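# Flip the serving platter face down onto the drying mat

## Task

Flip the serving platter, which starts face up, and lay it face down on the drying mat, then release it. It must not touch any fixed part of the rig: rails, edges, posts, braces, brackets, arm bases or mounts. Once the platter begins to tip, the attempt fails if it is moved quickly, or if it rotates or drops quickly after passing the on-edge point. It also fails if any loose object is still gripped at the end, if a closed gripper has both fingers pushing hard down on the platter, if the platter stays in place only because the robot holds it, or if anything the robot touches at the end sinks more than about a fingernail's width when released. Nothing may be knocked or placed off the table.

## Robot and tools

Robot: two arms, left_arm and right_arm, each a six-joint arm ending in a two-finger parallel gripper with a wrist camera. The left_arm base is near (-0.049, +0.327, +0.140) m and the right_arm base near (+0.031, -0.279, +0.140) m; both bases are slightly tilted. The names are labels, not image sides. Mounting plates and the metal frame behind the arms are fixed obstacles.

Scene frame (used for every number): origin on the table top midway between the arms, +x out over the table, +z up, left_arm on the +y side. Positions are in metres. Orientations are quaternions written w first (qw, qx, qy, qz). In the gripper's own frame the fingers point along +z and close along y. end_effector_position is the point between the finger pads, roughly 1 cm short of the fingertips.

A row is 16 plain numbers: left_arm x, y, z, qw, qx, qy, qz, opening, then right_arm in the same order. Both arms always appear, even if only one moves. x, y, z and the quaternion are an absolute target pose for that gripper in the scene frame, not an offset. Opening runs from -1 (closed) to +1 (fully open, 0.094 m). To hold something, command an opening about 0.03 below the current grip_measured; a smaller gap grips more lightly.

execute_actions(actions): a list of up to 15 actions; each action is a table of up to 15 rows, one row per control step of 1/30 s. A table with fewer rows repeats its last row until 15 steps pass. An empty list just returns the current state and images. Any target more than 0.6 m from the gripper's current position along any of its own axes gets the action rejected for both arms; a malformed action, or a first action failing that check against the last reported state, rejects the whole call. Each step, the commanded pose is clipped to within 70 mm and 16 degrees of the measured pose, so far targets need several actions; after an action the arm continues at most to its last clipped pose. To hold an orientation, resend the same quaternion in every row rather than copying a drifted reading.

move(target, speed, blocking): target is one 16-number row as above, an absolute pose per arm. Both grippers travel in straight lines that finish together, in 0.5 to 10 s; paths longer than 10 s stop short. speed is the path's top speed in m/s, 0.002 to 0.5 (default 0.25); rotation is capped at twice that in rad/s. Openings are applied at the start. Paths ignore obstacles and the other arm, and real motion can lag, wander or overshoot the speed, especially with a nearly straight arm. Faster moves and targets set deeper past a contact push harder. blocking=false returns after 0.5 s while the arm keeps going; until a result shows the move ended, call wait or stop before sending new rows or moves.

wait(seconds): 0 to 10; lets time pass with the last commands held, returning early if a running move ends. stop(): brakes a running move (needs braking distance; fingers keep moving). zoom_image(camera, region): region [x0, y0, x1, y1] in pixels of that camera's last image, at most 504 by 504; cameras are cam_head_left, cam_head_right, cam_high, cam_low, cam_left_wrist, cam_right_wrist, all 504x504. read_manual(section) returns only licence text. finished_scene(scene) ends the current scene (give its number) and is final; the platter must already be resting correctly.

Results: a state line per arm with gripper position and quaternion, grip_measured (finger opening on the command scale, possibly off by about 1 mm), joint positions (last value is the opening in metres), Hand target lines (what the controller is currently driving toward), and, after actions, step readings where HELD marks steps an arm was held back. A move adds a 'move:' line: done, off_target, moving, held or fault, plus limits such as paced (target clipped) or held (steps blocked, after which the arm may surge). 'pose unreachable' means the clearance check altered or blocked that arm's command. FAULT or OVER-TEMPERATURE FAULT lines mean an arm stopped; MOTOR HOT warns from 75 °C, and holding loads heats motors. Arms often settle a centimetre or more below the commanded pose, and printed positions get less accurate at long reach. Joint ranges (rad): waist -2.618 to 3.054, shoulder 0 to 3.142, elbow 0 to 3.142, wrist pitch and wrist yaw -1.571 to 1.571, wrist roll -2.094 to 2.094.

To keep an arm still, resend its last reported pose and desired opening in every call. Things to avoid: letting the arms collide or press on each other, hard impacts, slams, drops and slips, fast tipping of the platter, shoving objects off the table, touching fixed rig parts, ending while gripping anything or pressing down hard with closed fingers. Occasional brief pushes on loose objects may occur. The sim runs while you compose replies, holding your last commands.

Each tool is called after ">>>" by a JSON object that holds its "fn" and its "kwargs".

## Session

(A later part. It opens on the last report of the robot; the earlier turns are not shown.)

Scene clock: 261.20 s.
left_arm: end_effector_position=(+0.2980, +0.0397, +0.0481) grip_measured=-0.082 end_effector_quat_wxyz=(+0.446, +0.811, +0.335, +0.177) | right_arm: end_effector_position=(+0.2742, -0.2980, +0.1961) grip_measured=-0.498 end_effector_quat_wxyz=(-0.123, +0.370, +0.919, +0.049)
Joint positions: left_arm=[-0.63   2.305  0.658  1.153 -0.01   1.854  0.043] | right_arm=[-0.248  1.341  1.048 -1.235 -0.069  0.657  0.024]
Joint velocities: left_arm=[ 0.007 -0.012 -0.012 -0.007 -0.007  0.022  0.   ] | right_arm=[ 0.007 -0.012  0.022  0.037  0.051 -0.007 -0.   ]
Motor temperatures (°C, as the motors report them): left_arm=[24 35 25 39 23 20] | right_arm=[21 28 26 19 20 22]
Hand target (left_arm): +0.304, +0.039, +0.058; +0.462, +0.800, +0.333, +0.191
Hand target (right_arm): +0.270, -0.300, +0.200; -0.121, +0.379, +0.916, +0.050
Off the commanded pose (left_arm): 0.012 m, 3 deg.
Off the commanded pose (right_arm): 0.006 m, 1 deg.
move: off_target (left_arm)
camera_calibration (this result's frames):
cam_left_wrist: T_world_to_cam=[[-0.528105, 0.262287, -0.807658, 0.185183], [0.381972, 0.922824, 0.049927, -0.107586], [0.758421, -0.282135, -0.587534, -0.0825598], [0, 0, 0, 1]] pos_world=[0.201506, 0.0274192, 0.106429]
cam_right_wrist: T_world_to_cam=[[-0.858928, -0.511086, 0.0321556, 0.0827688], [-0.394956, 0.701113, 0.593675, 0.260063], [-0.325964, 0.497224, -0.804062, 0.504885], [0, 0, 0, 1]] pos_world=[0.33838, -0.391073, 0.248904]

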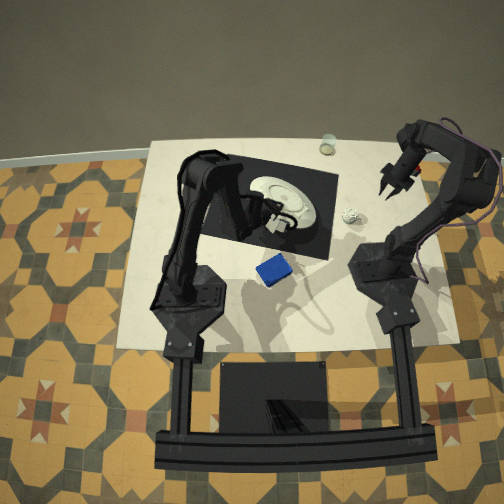

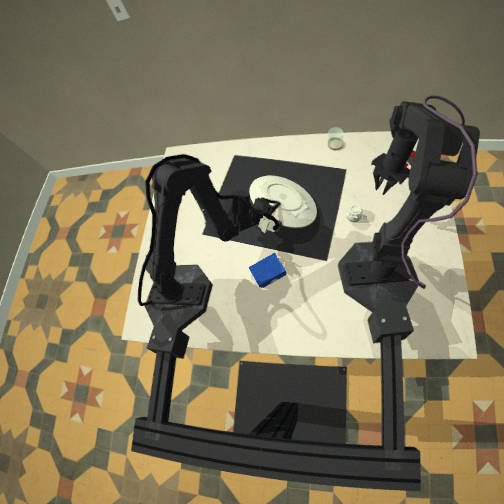

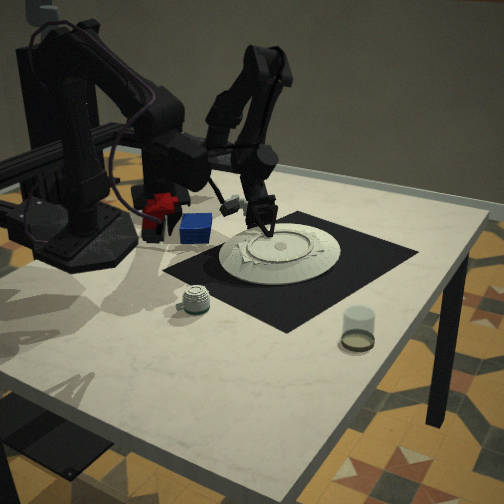

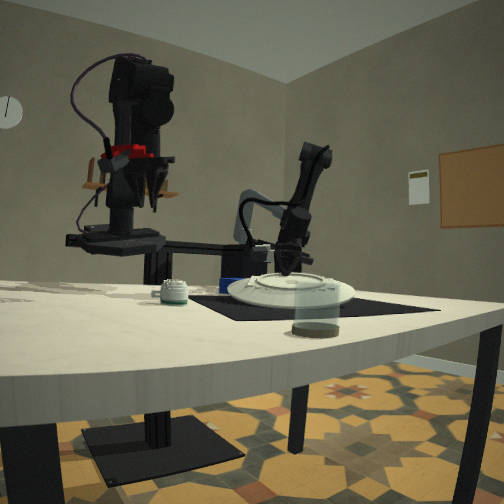

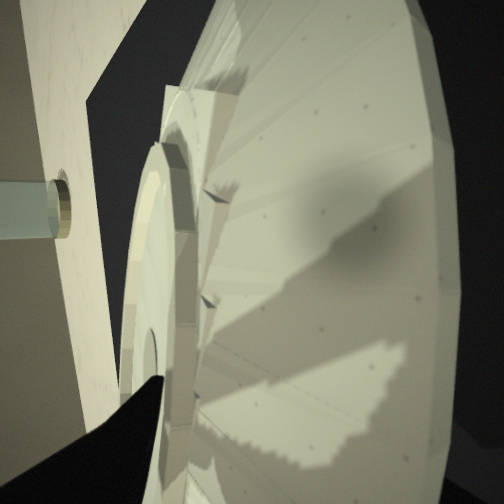

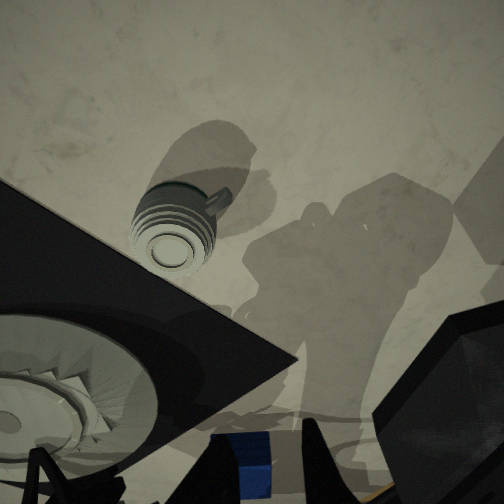

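>>> {"fn": "execute_actions", "kwargs": {"actions": [[[0.304,0.039,0.058,0.462,0.800,0.332,0.1915,-0.01,0.276,-0.28,0.19,-0.121,0.379,0.916,0.050,-0.5]],[[0.304,0.039,0.058,0.462,0.800,0.332,0.1915,0.06,0.282,-0.265,0.185,-0.121,0.379,0.916,0.050,-0.5]],[[0.304,0.039,0.058,0.462,0.800,0.332,0.1915,0.13,0.288,-0.25,0.18,-0.121,0.379,0.916,0.050,-0.5]],[[0.304,0.039,0.058,0.462,0.800,0.332,0.1915,0.2,0.294,-0.235,0.175,-0.121,0.379,0.916,0.050,-0.5]],[[0.304,0.039,0.058,0.462,0.800,0.332,0.1915,0.27,0.30,-0.22,0.17,-0.121,0.379,0.916,0.050,-0.5]],[[0.304,0.039,0.058,0.462,0.800,0.332,0.1915,0.34,0.306,-0.205,0.165,-0.121,0.379,0.916,0.050,-0.5]],[[0.304,0.039,0.058,0.462,0.800,0.332,0.1915,0.41,0.312,-0.19,0.16,-0.121,0.379,0.916,0.050,-0.5]],[[0.304,0.039,0.058,0.462,0.800,0.332,0.1915,0.47,0.318,-0.175,0.155,-0.121,0.379,0.916,0.050,-0.5]],[[0.304,0.039,0.058,0.462,0.800,0.332,0.1915,0.52,0.324,-0.16,0.15,-0.121,0.379,0.916,0.050,-0.5]]]}}

>>> {"fn": "move", "kwargs": {"target": [0.304,0.039,0.03,0.354,0.854,0.354,0.147,0.52,0.324,-0.16,0.15,-0.121,0.379,0.916,0.050,-0.5], "speed": 0.03}}

>>> {"fn": "zoom_image", "kwargs": {"camera": "cam_head_left", "region": [200,140,380,280]}}

Scene clock: 280.30 s.
left_arm: end_effector_position=(+0.2985, +0.0408, +0.0474) grip_measured=+0.518 end_effector_quat_wxyz=(+0.445, +0.811, +0.336, +0.178) | right_arm: end_effector_position=(+0.3151, -0.1639, +0.1467) grip_measured=-0.498 end_effector_quat_wxyz=(-0.133, +0.378, +0.915, +0.044)
Joint positions: left_arm=[-0.627  2.305  0.658  1.151 -0.011  1.855  0.071] | right_arm=[ 0.226  1.671  1.141 -0.99  -0.049  1.151  0.024]
Joint velocities: left_arm=[-0.002 -0.017 -0.012  0.037  0.022 -0.022  0.001] | right_arm=[-0.007  0.007 -0.002 -0.051 -0.066 -0.007  0.   ]
Motor temperatures (°C, as the motors report them): left_arm=[24 35 24 39 23 20] | right_arm=[21 28 26 19 20 22]
Hand target (left_arm): +0.304, +0.039, +0.058; +0.462, +0.800, +0.332, +0.191
Hand target (right_arm): +0.324, -0.160, +0.150; -0.121, +0.379, +0.916, +0.051
Off the commanded pose (left_arm): 0.012 m, 3 deg.
Off the commanded pose (right_arm): 0.010 m, 2 deg.
Step readings (end_effector_position; steps 1 to 15: 1st action; 16 to 30: 2nd action; 31 to 45: 3rd action; 46 to 60: 4th action; 61 to 75: 5th action; 76 to 90: 6th action; 91 to 105: 7th action; 106 to 120: 8th action; 121 to 135: 9th action):
0: left_arm (+0.2980, +0.0397, +0.0481) | right_arm (+0.2742, -0.2980, +0.1961)
1: left_arm (+0.2980, +0.0397, +0.0481) | right_arm (+0.2744, -0.2966, +0.1955)
2: left_arm (+0.2981, +0.0399, +0.0479) | right_arm (+0.2746, -0.2924, +0.1949)
4: left_arm (+0.2982, +0.0401, +0.0478) | right_arm (+0.2737, -0.2844, +0.1938)
8: left_arm (+0.2986, +0.0407, +0.0476) | right_arm (+0.2744, -0.2820, +0.1932)
15: left_arm (+0.2986, +0.0407, +0.0476) | right_arm (+0.2759, -0.2820, +0.1929)
16: left_arm (+0.2986, +0.0407, +0.0476) | right_arm (+0.2762, -0.2805, +0.1926)
17: left_arm (+0.2986, +0.0407, +0.0476) | right_arm (+0.2770, -0.2764, +0.1921)
19: left_arm (+0.2986, +0.0407, +0.0475) | right_arm (+0.2782, -0.2689, +0.1902)
23: left_arm (+0.2986, +0.0407, +0.0475) | right_arm (+0.2800, -0.2665, +0.1876)
30: left_arm (+0.2986, +0.0407, +0.0475) | right_arm (+0.2811, -0.2665, +0.1874)
31: left_arm (+0.2986, +0.0407, +0.0475) | right_arm (+0.2813, -0.2652, +0.1870)
32: left_arm (+0.2986, +0.0407, +0.0475) | right_arm (+0.2819, -0.2612, +0.1863)
34: left_arm (+0.2986, +0.0407, +0.0475) | right_arm (+0.2824, -0.2541, +0.1839)
38: left_arm (+0.2986, +0.0407, +0.0475) | right_arm (+0.2839, -0.2516, +0.1811)
45: left_arm (+0.2986, +0.0407, +0.0475) | right_arm (+0.2849, -0.2515, +0.1809)
46: left_arm (+0.2985, +0.0407, +0.0475) | right_arm (+0.2849, -0.2502, +0.1803)
47: left_arm (+0.2985, +0.0407, +0.0475) | right_arm (+0.2853, -0.2465, +0.1795)
49: left_arm (+0.2985, +0.0407, +0.0475) | right_arm (+0.2852, -0.2395, +0.1768)
53: left_arm (+0.2985, +0.0407, +0.0475) | right_arm (+0.2862, -0.2370, +0.1737)
60: left_arm (+0.2985, +0.0407, +0.0475) | right_arm (+0.2871, -0.2369, +0.1735)
61: left_arm (+0.2985, +0.0407, +0.0475) | right_arm (+0.2872, -0.2356, +0.1731)
62: left_arm (+0.2985, +0.0407, +0.0475) | right_arm (+0.2874, -0.2322, +0.1724)
64: left_arm (+0.2985, +0.0407, +0.0475) | right_arm (+0.2881, -0.2254, +0.1700)
68: left_arm (+0.2985, +0.0407, +0.0475) | right_arm (+0.2888, -0.2228, +0.1668)
75: left_arm (+0.2985, +0.0407, +0.0475) | right_arm (+0.2896, -0.2226, +0.1667)
76: left_arm (+0.2985, +0.0407, +0.0475) | right_arm (+0.2901, -0.2214, +0.1666)
77: left_arm (+0.2985, +0.0407, +0.0474) | right_arm (+0.2914, -0.2180, +0.1663)
79: left_arm (+0.2985, +0.0407, +0.0474) | right_arm (+0.2942, -0.2110, +0.1647)
83: left_arm (+0.2985, +0.0407, +0.0474) | right_arm (+0.2956, -0.2081, +0.1620)
90: left_arm (+0.2985, +0.0407, +0.0474) | right_arm (+0.2961, -0.2080, +0.1620)
91: left_arm (+0.2985, +0.0407, +0.0474) | right_arm (+0.2966, -0.2068, +0.1619)
92: left_arm (+0.2985, +0.0407, +0.0474) | right_arm (+0.2980, -0.2036, +0.1615)
94: left_arm (+0.2985, +0.0407, +0.0474) | right_arm (+0.3011, -0.1965, +0.1598)
98: left_arm (+0.2985, +0.0407, +0.0474) | right_arm (+0.3020, -0.1935, +0.1569)
105: left_arm (+0.2985, +0.0407, +0.0474) | right_arm (+0.3022, -0.1934, +0.1568)
106: left_arm (+0.2985, +0.0407, +0.0474) | right_arm (+0.3029, -0.1922, +0.1568)
107: left_arm (+0.2985, +0.0407, +0.0474) | right_arm (+0.3044, -0.1891, +0.1565)
109: left_arm (+0.2985, +0.0408, +0.0474) | right_arm (+0.3077, -0.1820, +0.1548)
113: left_arm (+0.2985, +0.0408, +0.0474) | right_arm (+0.3085, -0.1787, +0.1519)
120: left_arm (+0.2985, +0.0408, +0.0474) | right_arm (+0.3086, -0.1787, +0.1519)
121: left_arm (+0.2985, +0.0408, +0.0474) | right_arm (+0.3092, -0.1776, +0.1518)
122: left_arm (+0.2985, +0.0408, +0.0474) | right_arm (+0.3109, -0.1746, +0.1514)
124: left_arm (+0.2985, +0.0408, +0.0474) | right_arm (+0.3144, -0.1674, +0.1497)
128: left_arm (+0.2985, +0.0408, +0.0474) | right_arm (+0.3150, -0.1639, +0.1467)
135: end_effector_position above
camera_calibration (this result's frames):
cam_left_wrist: T_world_to_cam=[[-0.529736, 0.263167, -0.806302, 0.184959], [0.379919, 0.923566, 0.0518361, -0.108299], [0.758315, -0.27887, -0.589228, -0.083073], [0, 0, 0, 1]] pos_world=[0.20212, 0.0281795, 0.105798]
cam_right_wrist: T_world_to_cam=[[-0.865711, -0.497541, 0.0547474, 0.189073], [-0.369481, 0.708986, 0.600685, 0.203722], [-0.33768, 0.499791, -0.797609, 0.414948], [0, 0, 0, 1]] pos_world=[0.379074, -0.257752, 0.198242]

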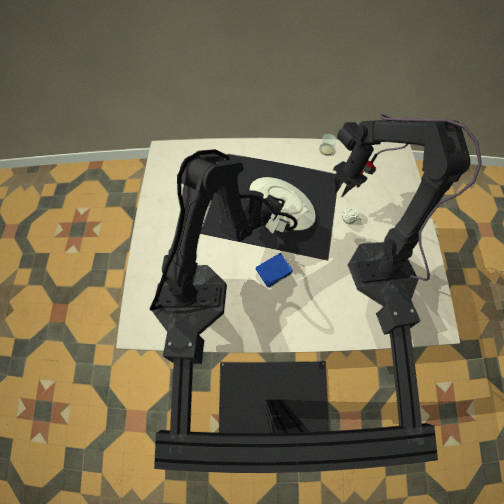

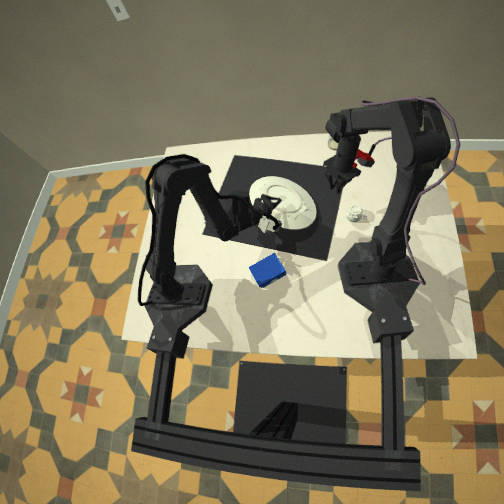

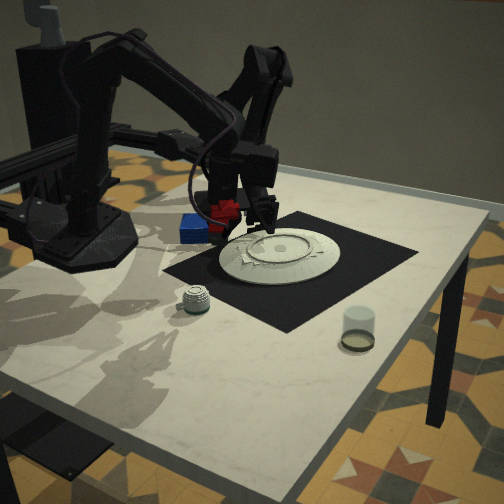

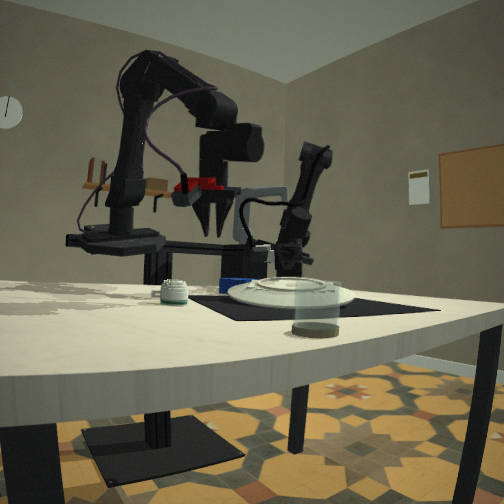

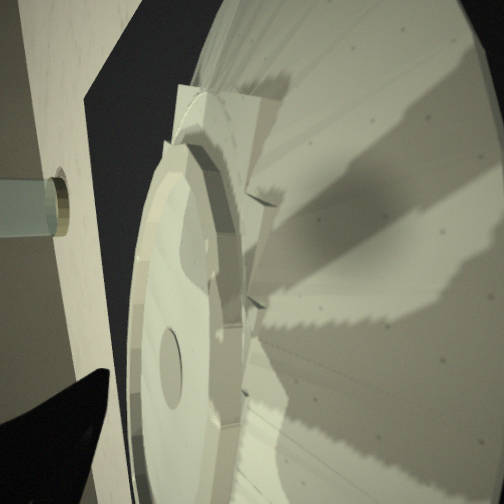

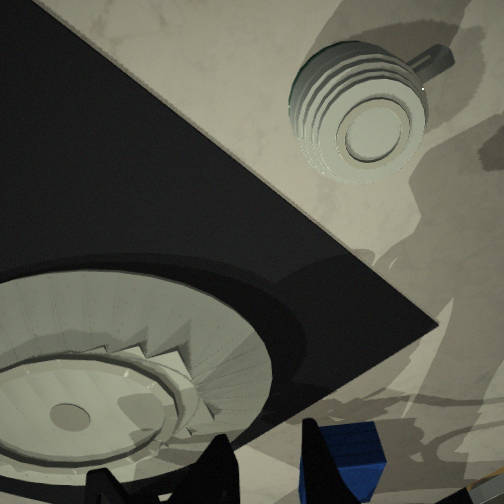

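Scene clock: 284.07 s.
left_arm: end_effector_position=(+0.2946, +0.0414, +0.0317) grip_measured=+0.518 end_effector_quat_wxyz=(+0.363, +0.851, +0.353, +0.139) | right_arm: end_effector_position=(+0.3151, -0.1639, +0.1467) grip_measured=-0.498 end_effector_quat_wxyz=(-0.133, +0.379, +0.915, +0.044)
Joint positions: left_arm=[-0.647  2.225  0.749  0.784 -0.075  1.829  0.071] | right_arm=[ 0.226  1.671  1.141 -0.99  -0.049  1.152  0.024]
Joint velocities: left_arm=[ 0.002 -0.012  0.022 -0.022  0.007 -0.051  0.   ] | right_arm=[-0.007  0.017 -0.007 -0.066 -0.022 -0.022  0.   ]
Motor temperatures (°C, as the motors report them): left_arm=[24 35 25 38 23 20] | right_arm=[21 28 26 19 20 22]
Hand target (left_arm): +0.303, +0.039, +0.030; +0.354, +0.853, +0.355, +0.147
Hand target (right_arm): +0.324, -0.160, +0.150; -0.121, +0.379, +0.916, +0.050
Off the commanded pose (left_arm): 0.010 m, 1 deg.
Off the commanded pose (right_arm): 0.010 m, 2 deg.
move: done
camera_calibration (this result's frames):
cam_left_wrist: T_world_to_cam=[[-0.637937, 0.367594, -0.676691, 0.193597], [0.397254, 0.909862, 0.119755, -0.113273], [0.659716, -0.192422, -0.726463, -0.0593345], [0, 0, 0, 1]] pos_world=[0.207645, 0.0204805, 0.101466]
cam_right_wrist: T_world_to_cam=[[-0.866246, -0.496576, 0.0550468, 0.189356], [-0.368577, 0.709537, 0.60059, 0.203542], [-0.337296, 0.49997, -0.79766, 0.414863], [0, 0, 0, 1]] pos_world=[0.378981, -0.25781, 0.198251]

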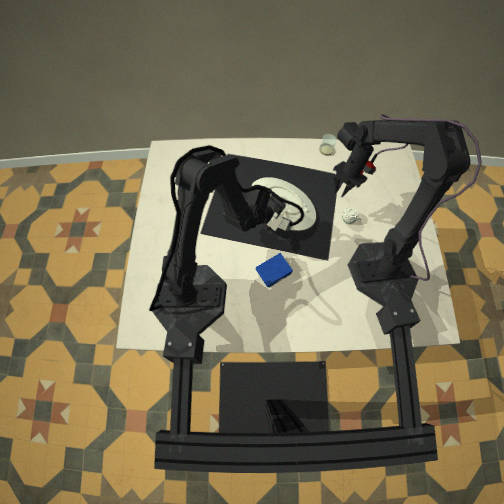

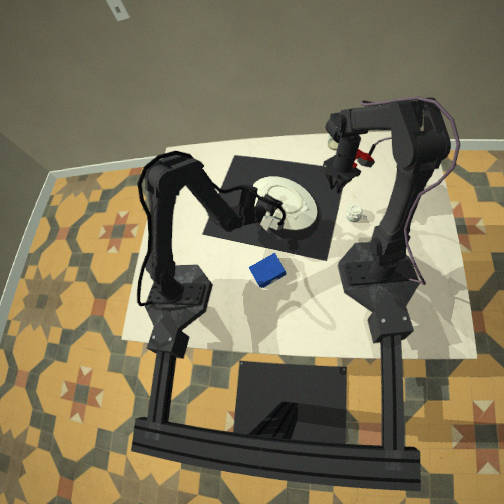

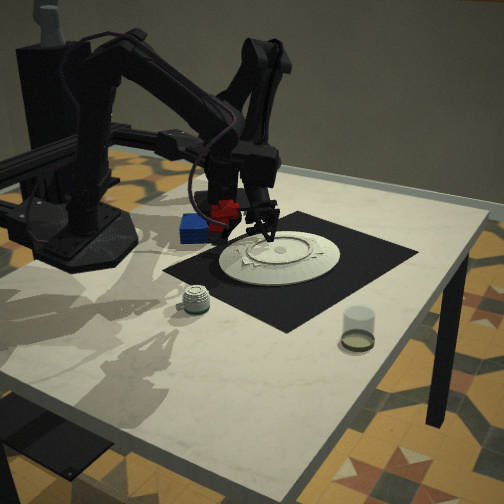

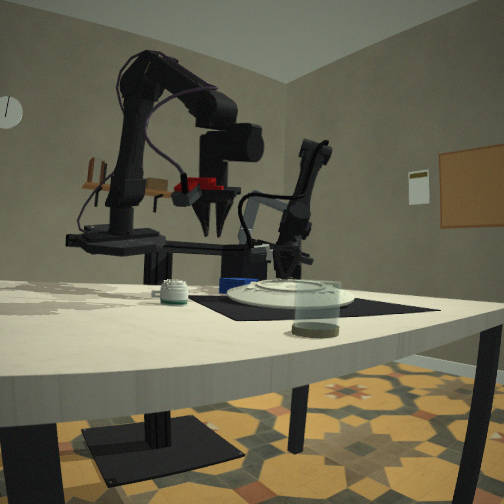

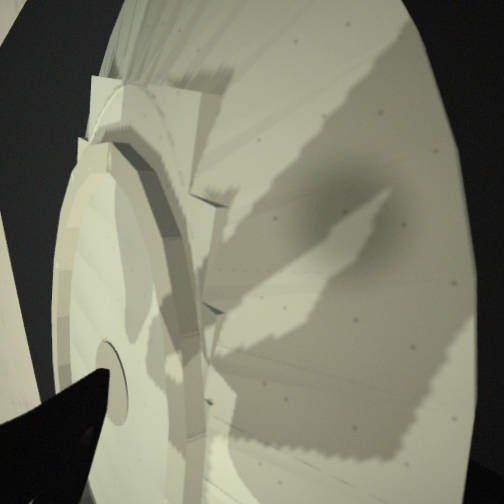

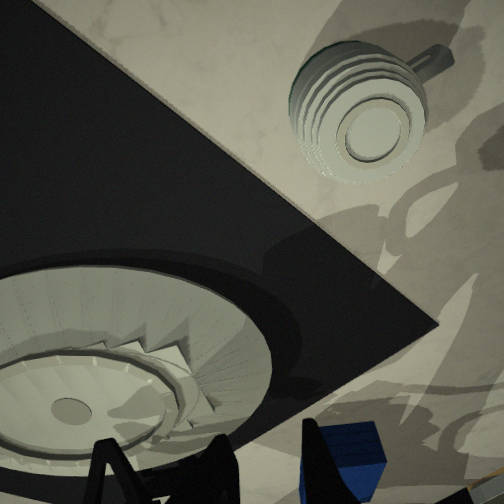

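Region (200, 140, 380, 280) of cam_head_left's 504x504 image, scaled by 2.800, with more detail than that image has.

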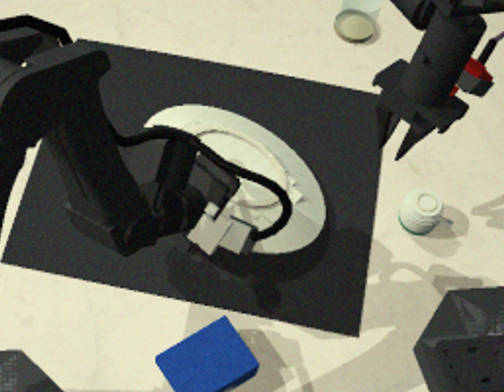

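>>> {"fn": "move", "kwargs": {"target": [0.304,0.039,0.03,0.354,0.854,0.354,0.147,0.52,0.335,-0.045,0.095,-0.129,0.129,0.983,0.017,-0.5], "speed": 0.12}}

Scene clock: 318.00 s.
left_arm: end_effector_position=(+0.2947, +0.0415, +0.0319) grip_measured=+0.518 end_effector_quat_wxyz=(+0.363, +0.851, +0.354, +0.138) | right_arm: end_effector_position=(+0.3322, -0.0480, +0.0905) grip_measured=-0.498 end_effector_quat_wxyz=(-0.135, +0.139, +0.981, +0.021)
Joint positions: left_arm=[-0.647  2.224  0.749  0.781 -0.075  1.826  0.071] | right_arm=[ 0.495  2.128  1.494 -0.975  0.02   0.931  0.024]
Joint velocities: left_arm=[ 0.007  0.007 -0.002  0.037  0.066 -0.051  0.001] | right_arm=[-0.007 -0.002 -0.007 -0.066 -0.037 -0.037  0.001]
Motor temperatures (°C, as the motors report them): left_arm=[24 35 26 34 23 20] | right_arm=[21 28 27 19 20 22]
Hand target (left_arm): +0.304, +0.039, +0.030; +0.354, +0.853, +0.354, +0.147
Hand target (right_arm): +0.335, -0.044, +0.095; -0.129, +0.129, +0.983, +0.019
Off the commanded pose (left_arm): 0.010 m, 1 deg.
Off the commanded pose (right_arm): 0.006 m, 1 deg.
move: done
camera_calibration (this result's frames):
cam_left_wrist: T_world_to_cam=[[-0.640526, 0.365571, -0.675341, 0.194501], [0.3954, 0.91089, 0.118061, -0.112854], [0.658321, -0.191408, -0.727995, -0.0588013], [0, 0, 0, 1]] pos_world=[0.207915, 0.0204384, 0.101871]
cam_right_wrist: T_world_to_cam=[[-0.522212, -0.852307, 0.0294652, 0.135814], [-0.672047, 0.432545, 0.601048, 0.248857], [-0.525022, 0.294072, -0.79867, 0.370404], [0, 0, 0, 1]] pos_world=[0.432637, -0.100812, 0.142253]

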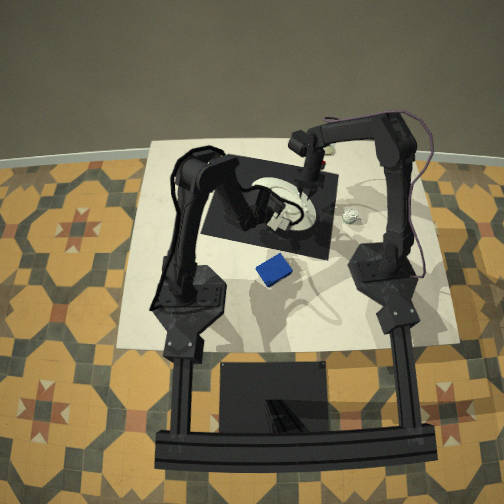

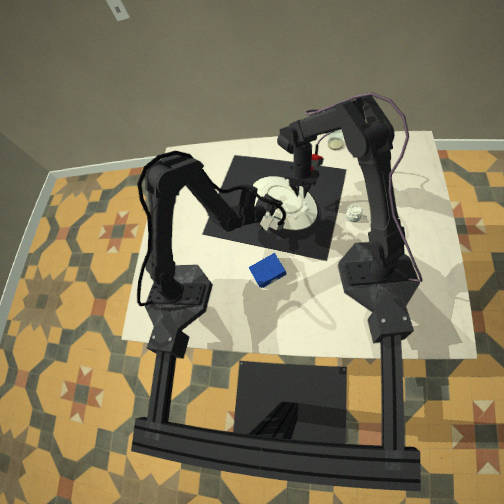

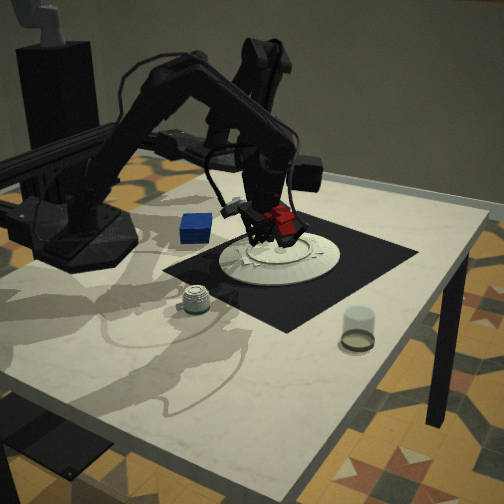

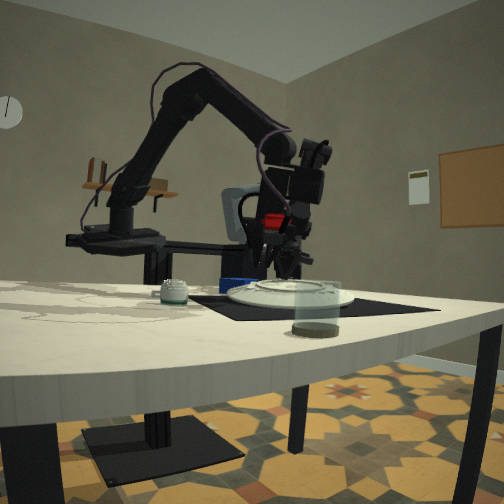

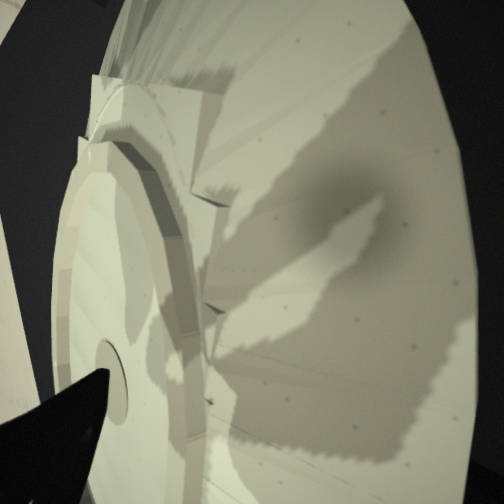

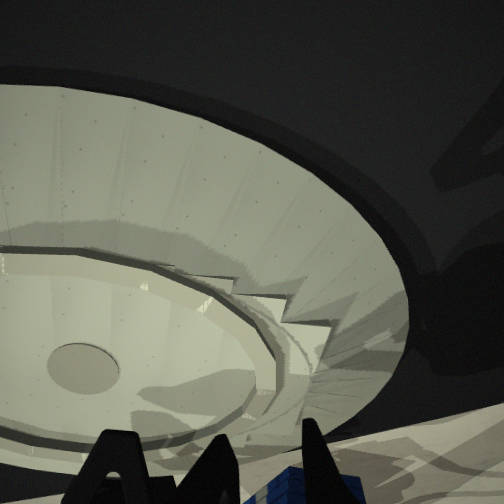

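>>> {"fn": "move", "kwargs": {"target": [0.304,0.039,0.03,0.354,0.854,0.354,0.147,0.52,0.328,-0.039,0.058,-0.129,0.129,0.983,0.017,-0.5], "speed": 0.03}}

>>> {"fn": "zoom_image", "kwargs": {"camera": "cam_high", "region": [200,180,360,300]}}

Scene clock: 327.37 s.
left_arm: end_effector_position=(+0.2947, +0.0416, +0.0319) grip_measured=+0.518 end_effector_quat_wxyz=(+0.363, +0.851, +0.355, +0.138) | right_arm: end_effector_position=(+0.3305, -0.0408, +0.0608) grip_measured=-0.498 end_effector_quat_wxyz=(-0.134, +0.137, +0.981, +0.020)
Joint positions: left_arm=[-0.647  2.224  0.749  0.781 -0.076  1.825  0.071] | right_arm=[ 0.495  2.2    1.482 -0.89   0.022  0.929  0.024]
Joint velocities: left_arm=[ 0.002  0.002 -0.002 -0.022 -0.007  0.007  0.   ] | right_arm=[-0.017 -0.007 -0.002  0.051 -0.066  0.022 -0.   ]
Motor temperatures (°C, as the motors report them): left_arm=[24 35 26 34 23 20] | right_arm=[21 29 27 19 20 22]
Hand target (left_arm): +0.304, +0.039, +0.030; +0.354, +0.853, +0.354, +0.147
Hand target (right_arm): +0.328, -0.039, +0.058; -0.129, +0.129, +0.983, +0.017
Off the commanded pose (left_arm): 0.010 m, 1 deg.
Off the commanded pose (right_arm): 0.004 m, 1 deg.
move: done
camera_calibration (this result's frames):
cam_left_wrist: T_world_to_cam=[[-0.641239, 0.364682, -0.675144, 0.194737], [0.394489, 0.911346, 0.117589, -0.112653], [0.658172, -0.190935, -0.728253, -0.0587937], [0, 0, 0, 1]] pos_world=[0.20801, 0.0204226, 0.101906]
cam_right_wrist: T_world_to_cam=[[-0.519711, -0.853826, 0.029685, 0.141065], [-0.674444, 0.431357, 0.599212, 0.263344], [-0.524428, 0.291397, -0.80004, 0.343489], [0, 0, 0, 1]] pos_world=[0.431059, -0.0932416, 0.112818]

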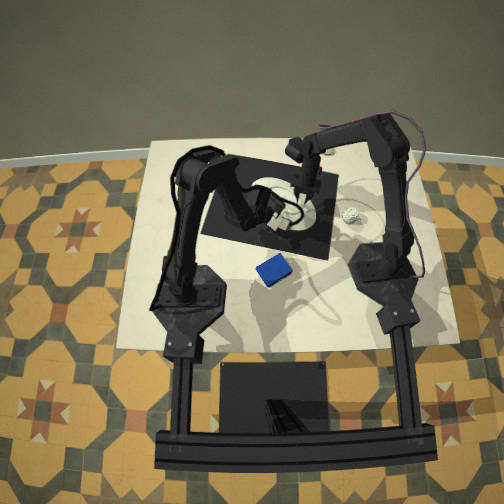

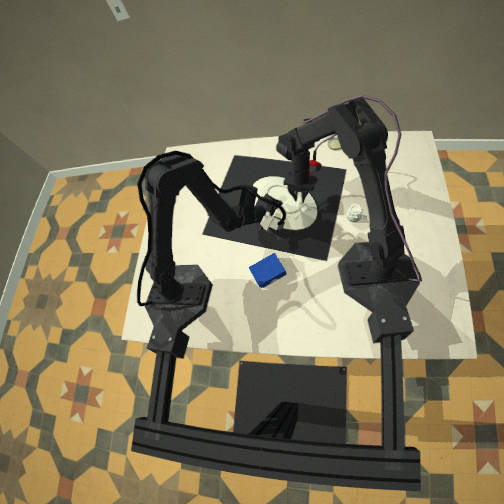

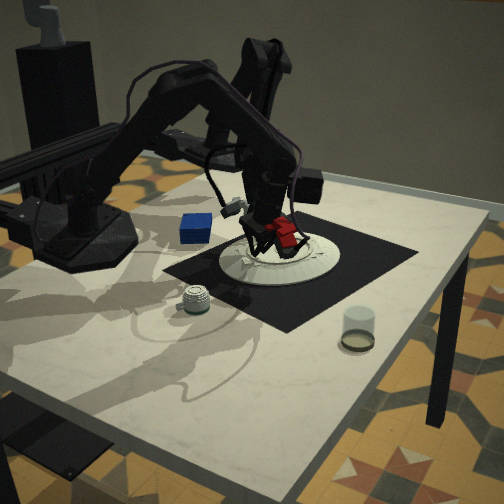

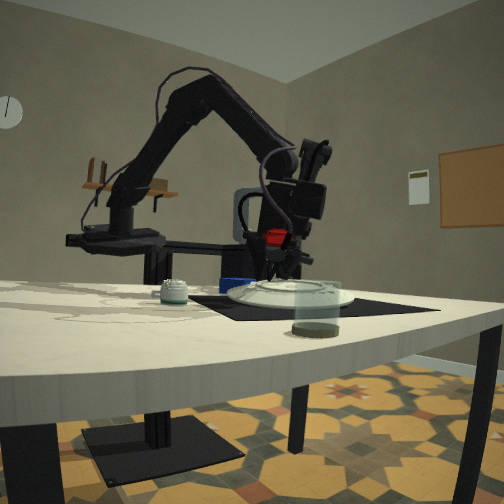

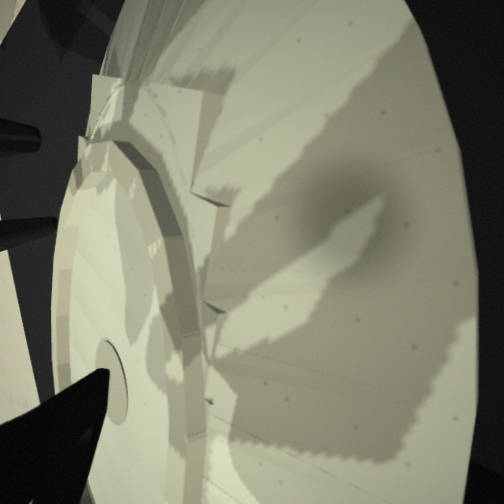

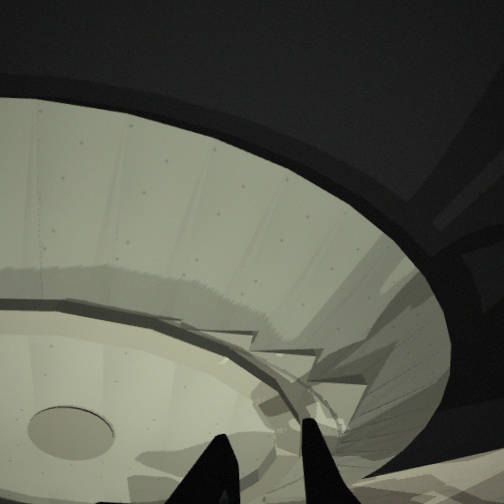

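Region (200, 180, 360, 300) of cam_high's 504x504 image, scaled by 3.150, with more detail than that image has; it fills the top 378 rows of this view, and the rest is white.

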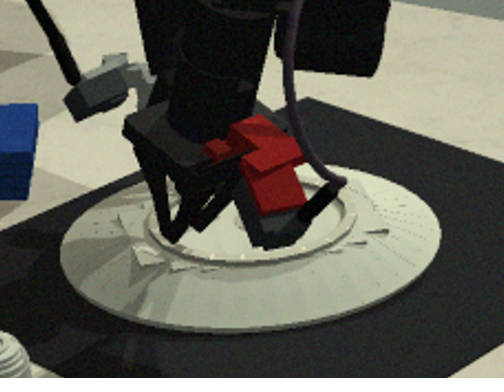

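>>> {"fn": "zoom_image", "kwargs": {"camera": "cam_right_wrist", "region": [150,300,400,504]}}

Region (150, 300, 400, 504) of cam_right_wrist's 504x504 image, scaled by 2.016, with more detail than that image has; it fills the top 411 rows of this view, and the rest is white.

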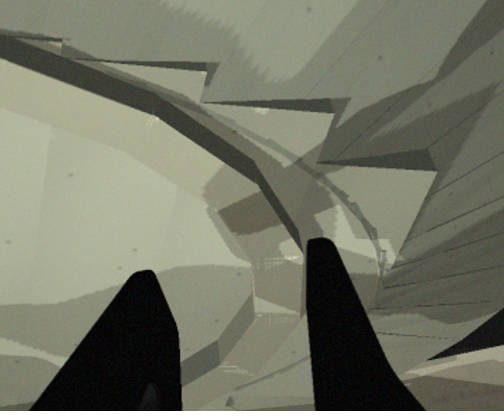

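>>> {"fn": "move", "kwargs": {"target": [0.304,0.039,0.03,0.354,0.854,0.354,0.147,0.52,0.328,-0.040,0.043,-0.129,0.129,0.983,0.017,-0.5], "speed": 0.012}}

Scene clock: 341.20 s.
left_arm: end_effector_position=(+0.2947, +0.0416, +0.0319) grip_measured=+0.518 end_effector_quat_wxyz=(+0.363, +0.850, +0.355, +0.138) | right_arm: end_effector_position=(+0.3291, -0.0381, +0.0479) grip_measured=-0.498 end_effector_quat_wxyz=(-0.132, +0.132, +0.982, +0.022)
Joint positions: left_arm=[-0.647  2.224  0.749  0.781 -0.076  1.824  0.071] | right_arm=[ 0.495  2.228  1.472 -0.849  0.023  0.918  0.024]
Joint velocities: left_arm=[ 0.017  0.007 -0.017 -0.051 -0.022  0.051  0.   ] | right_arm=[-0.022 -0.007  0.002 -0.022 -0.007 -0.154 -0.001]
Motor temperatures (°C, as the motors report them): left_arm=[24 35 26 33 23 20] | right_arm=[21 30 26 19 20 22]
Hand target (left_arm): +0.304, +0.039, +0.030; +0.354, +0.853, +0.354, +0.147
Hand target (right_arm): +0.328, -0.040, +0.043; -0.129, +0.129, +0.983, +0.017
Off the commanded pose (left_arm): 0.010 m, 2 deg.
Off the commanded pose (right_arm): 0.005 m, 1 deg.
move: done
camera_calibration (this result's frames):
cam_left_wrist: T_world_to_cam=[[-0.641701, 0.364086, -0.675027, 0.194894], [0.39405, 0.9116, 0.117091, -0.112518], [0.657986, -0.190857, -0.728442, -0.0587359], [0, 0, 0, 1]] pos_world=[0.208049, 0.0204026, 0.101948]
cam_right_wrist: T_world_to_cam=[[-0.511516, -0.858926, 0.0244576, 0.140358], [-0.680788, 0.422468, 0.598372, 0.270713], [-0.524289, 0.289426, -0.800845, 0.331599], [0, 0, 0, 1]] pos_world=[0.429947, -0.0897844, 0.100139]

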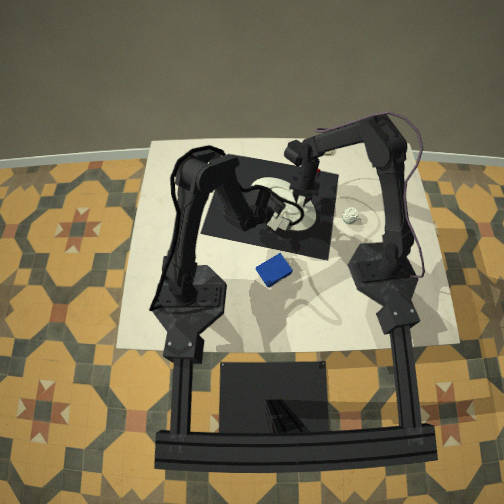

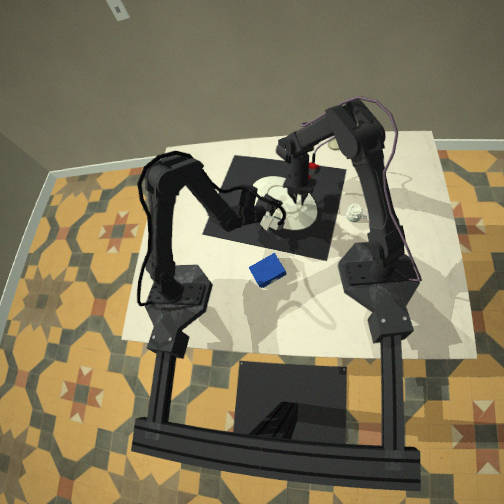

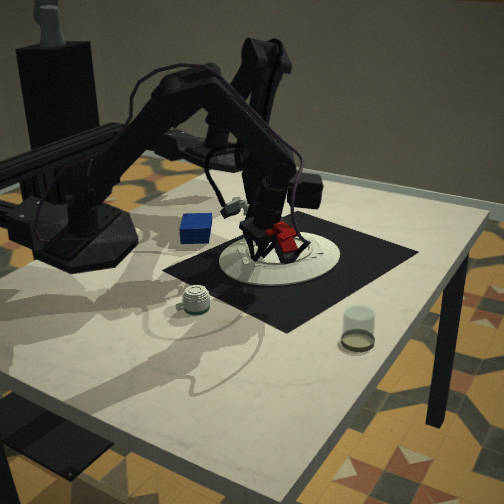

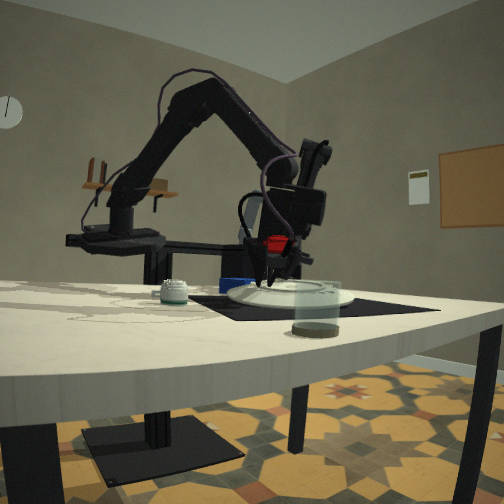

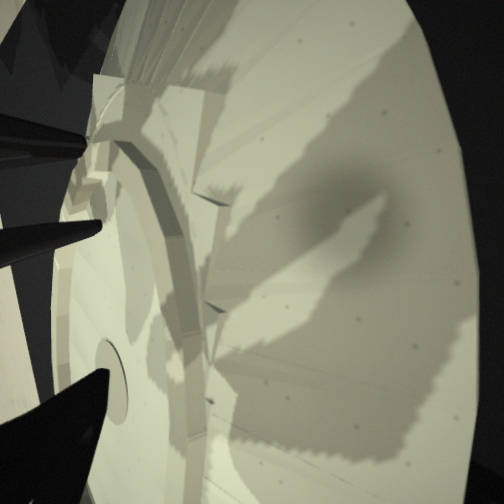

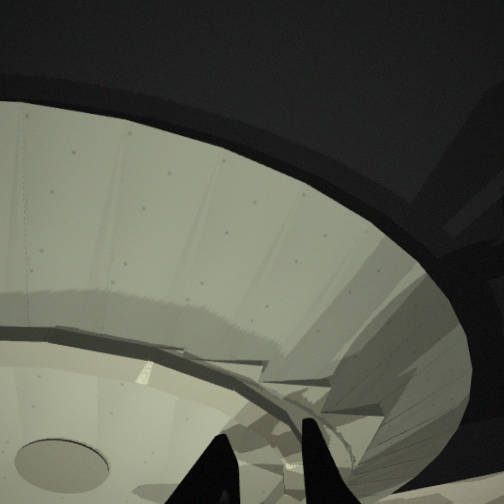

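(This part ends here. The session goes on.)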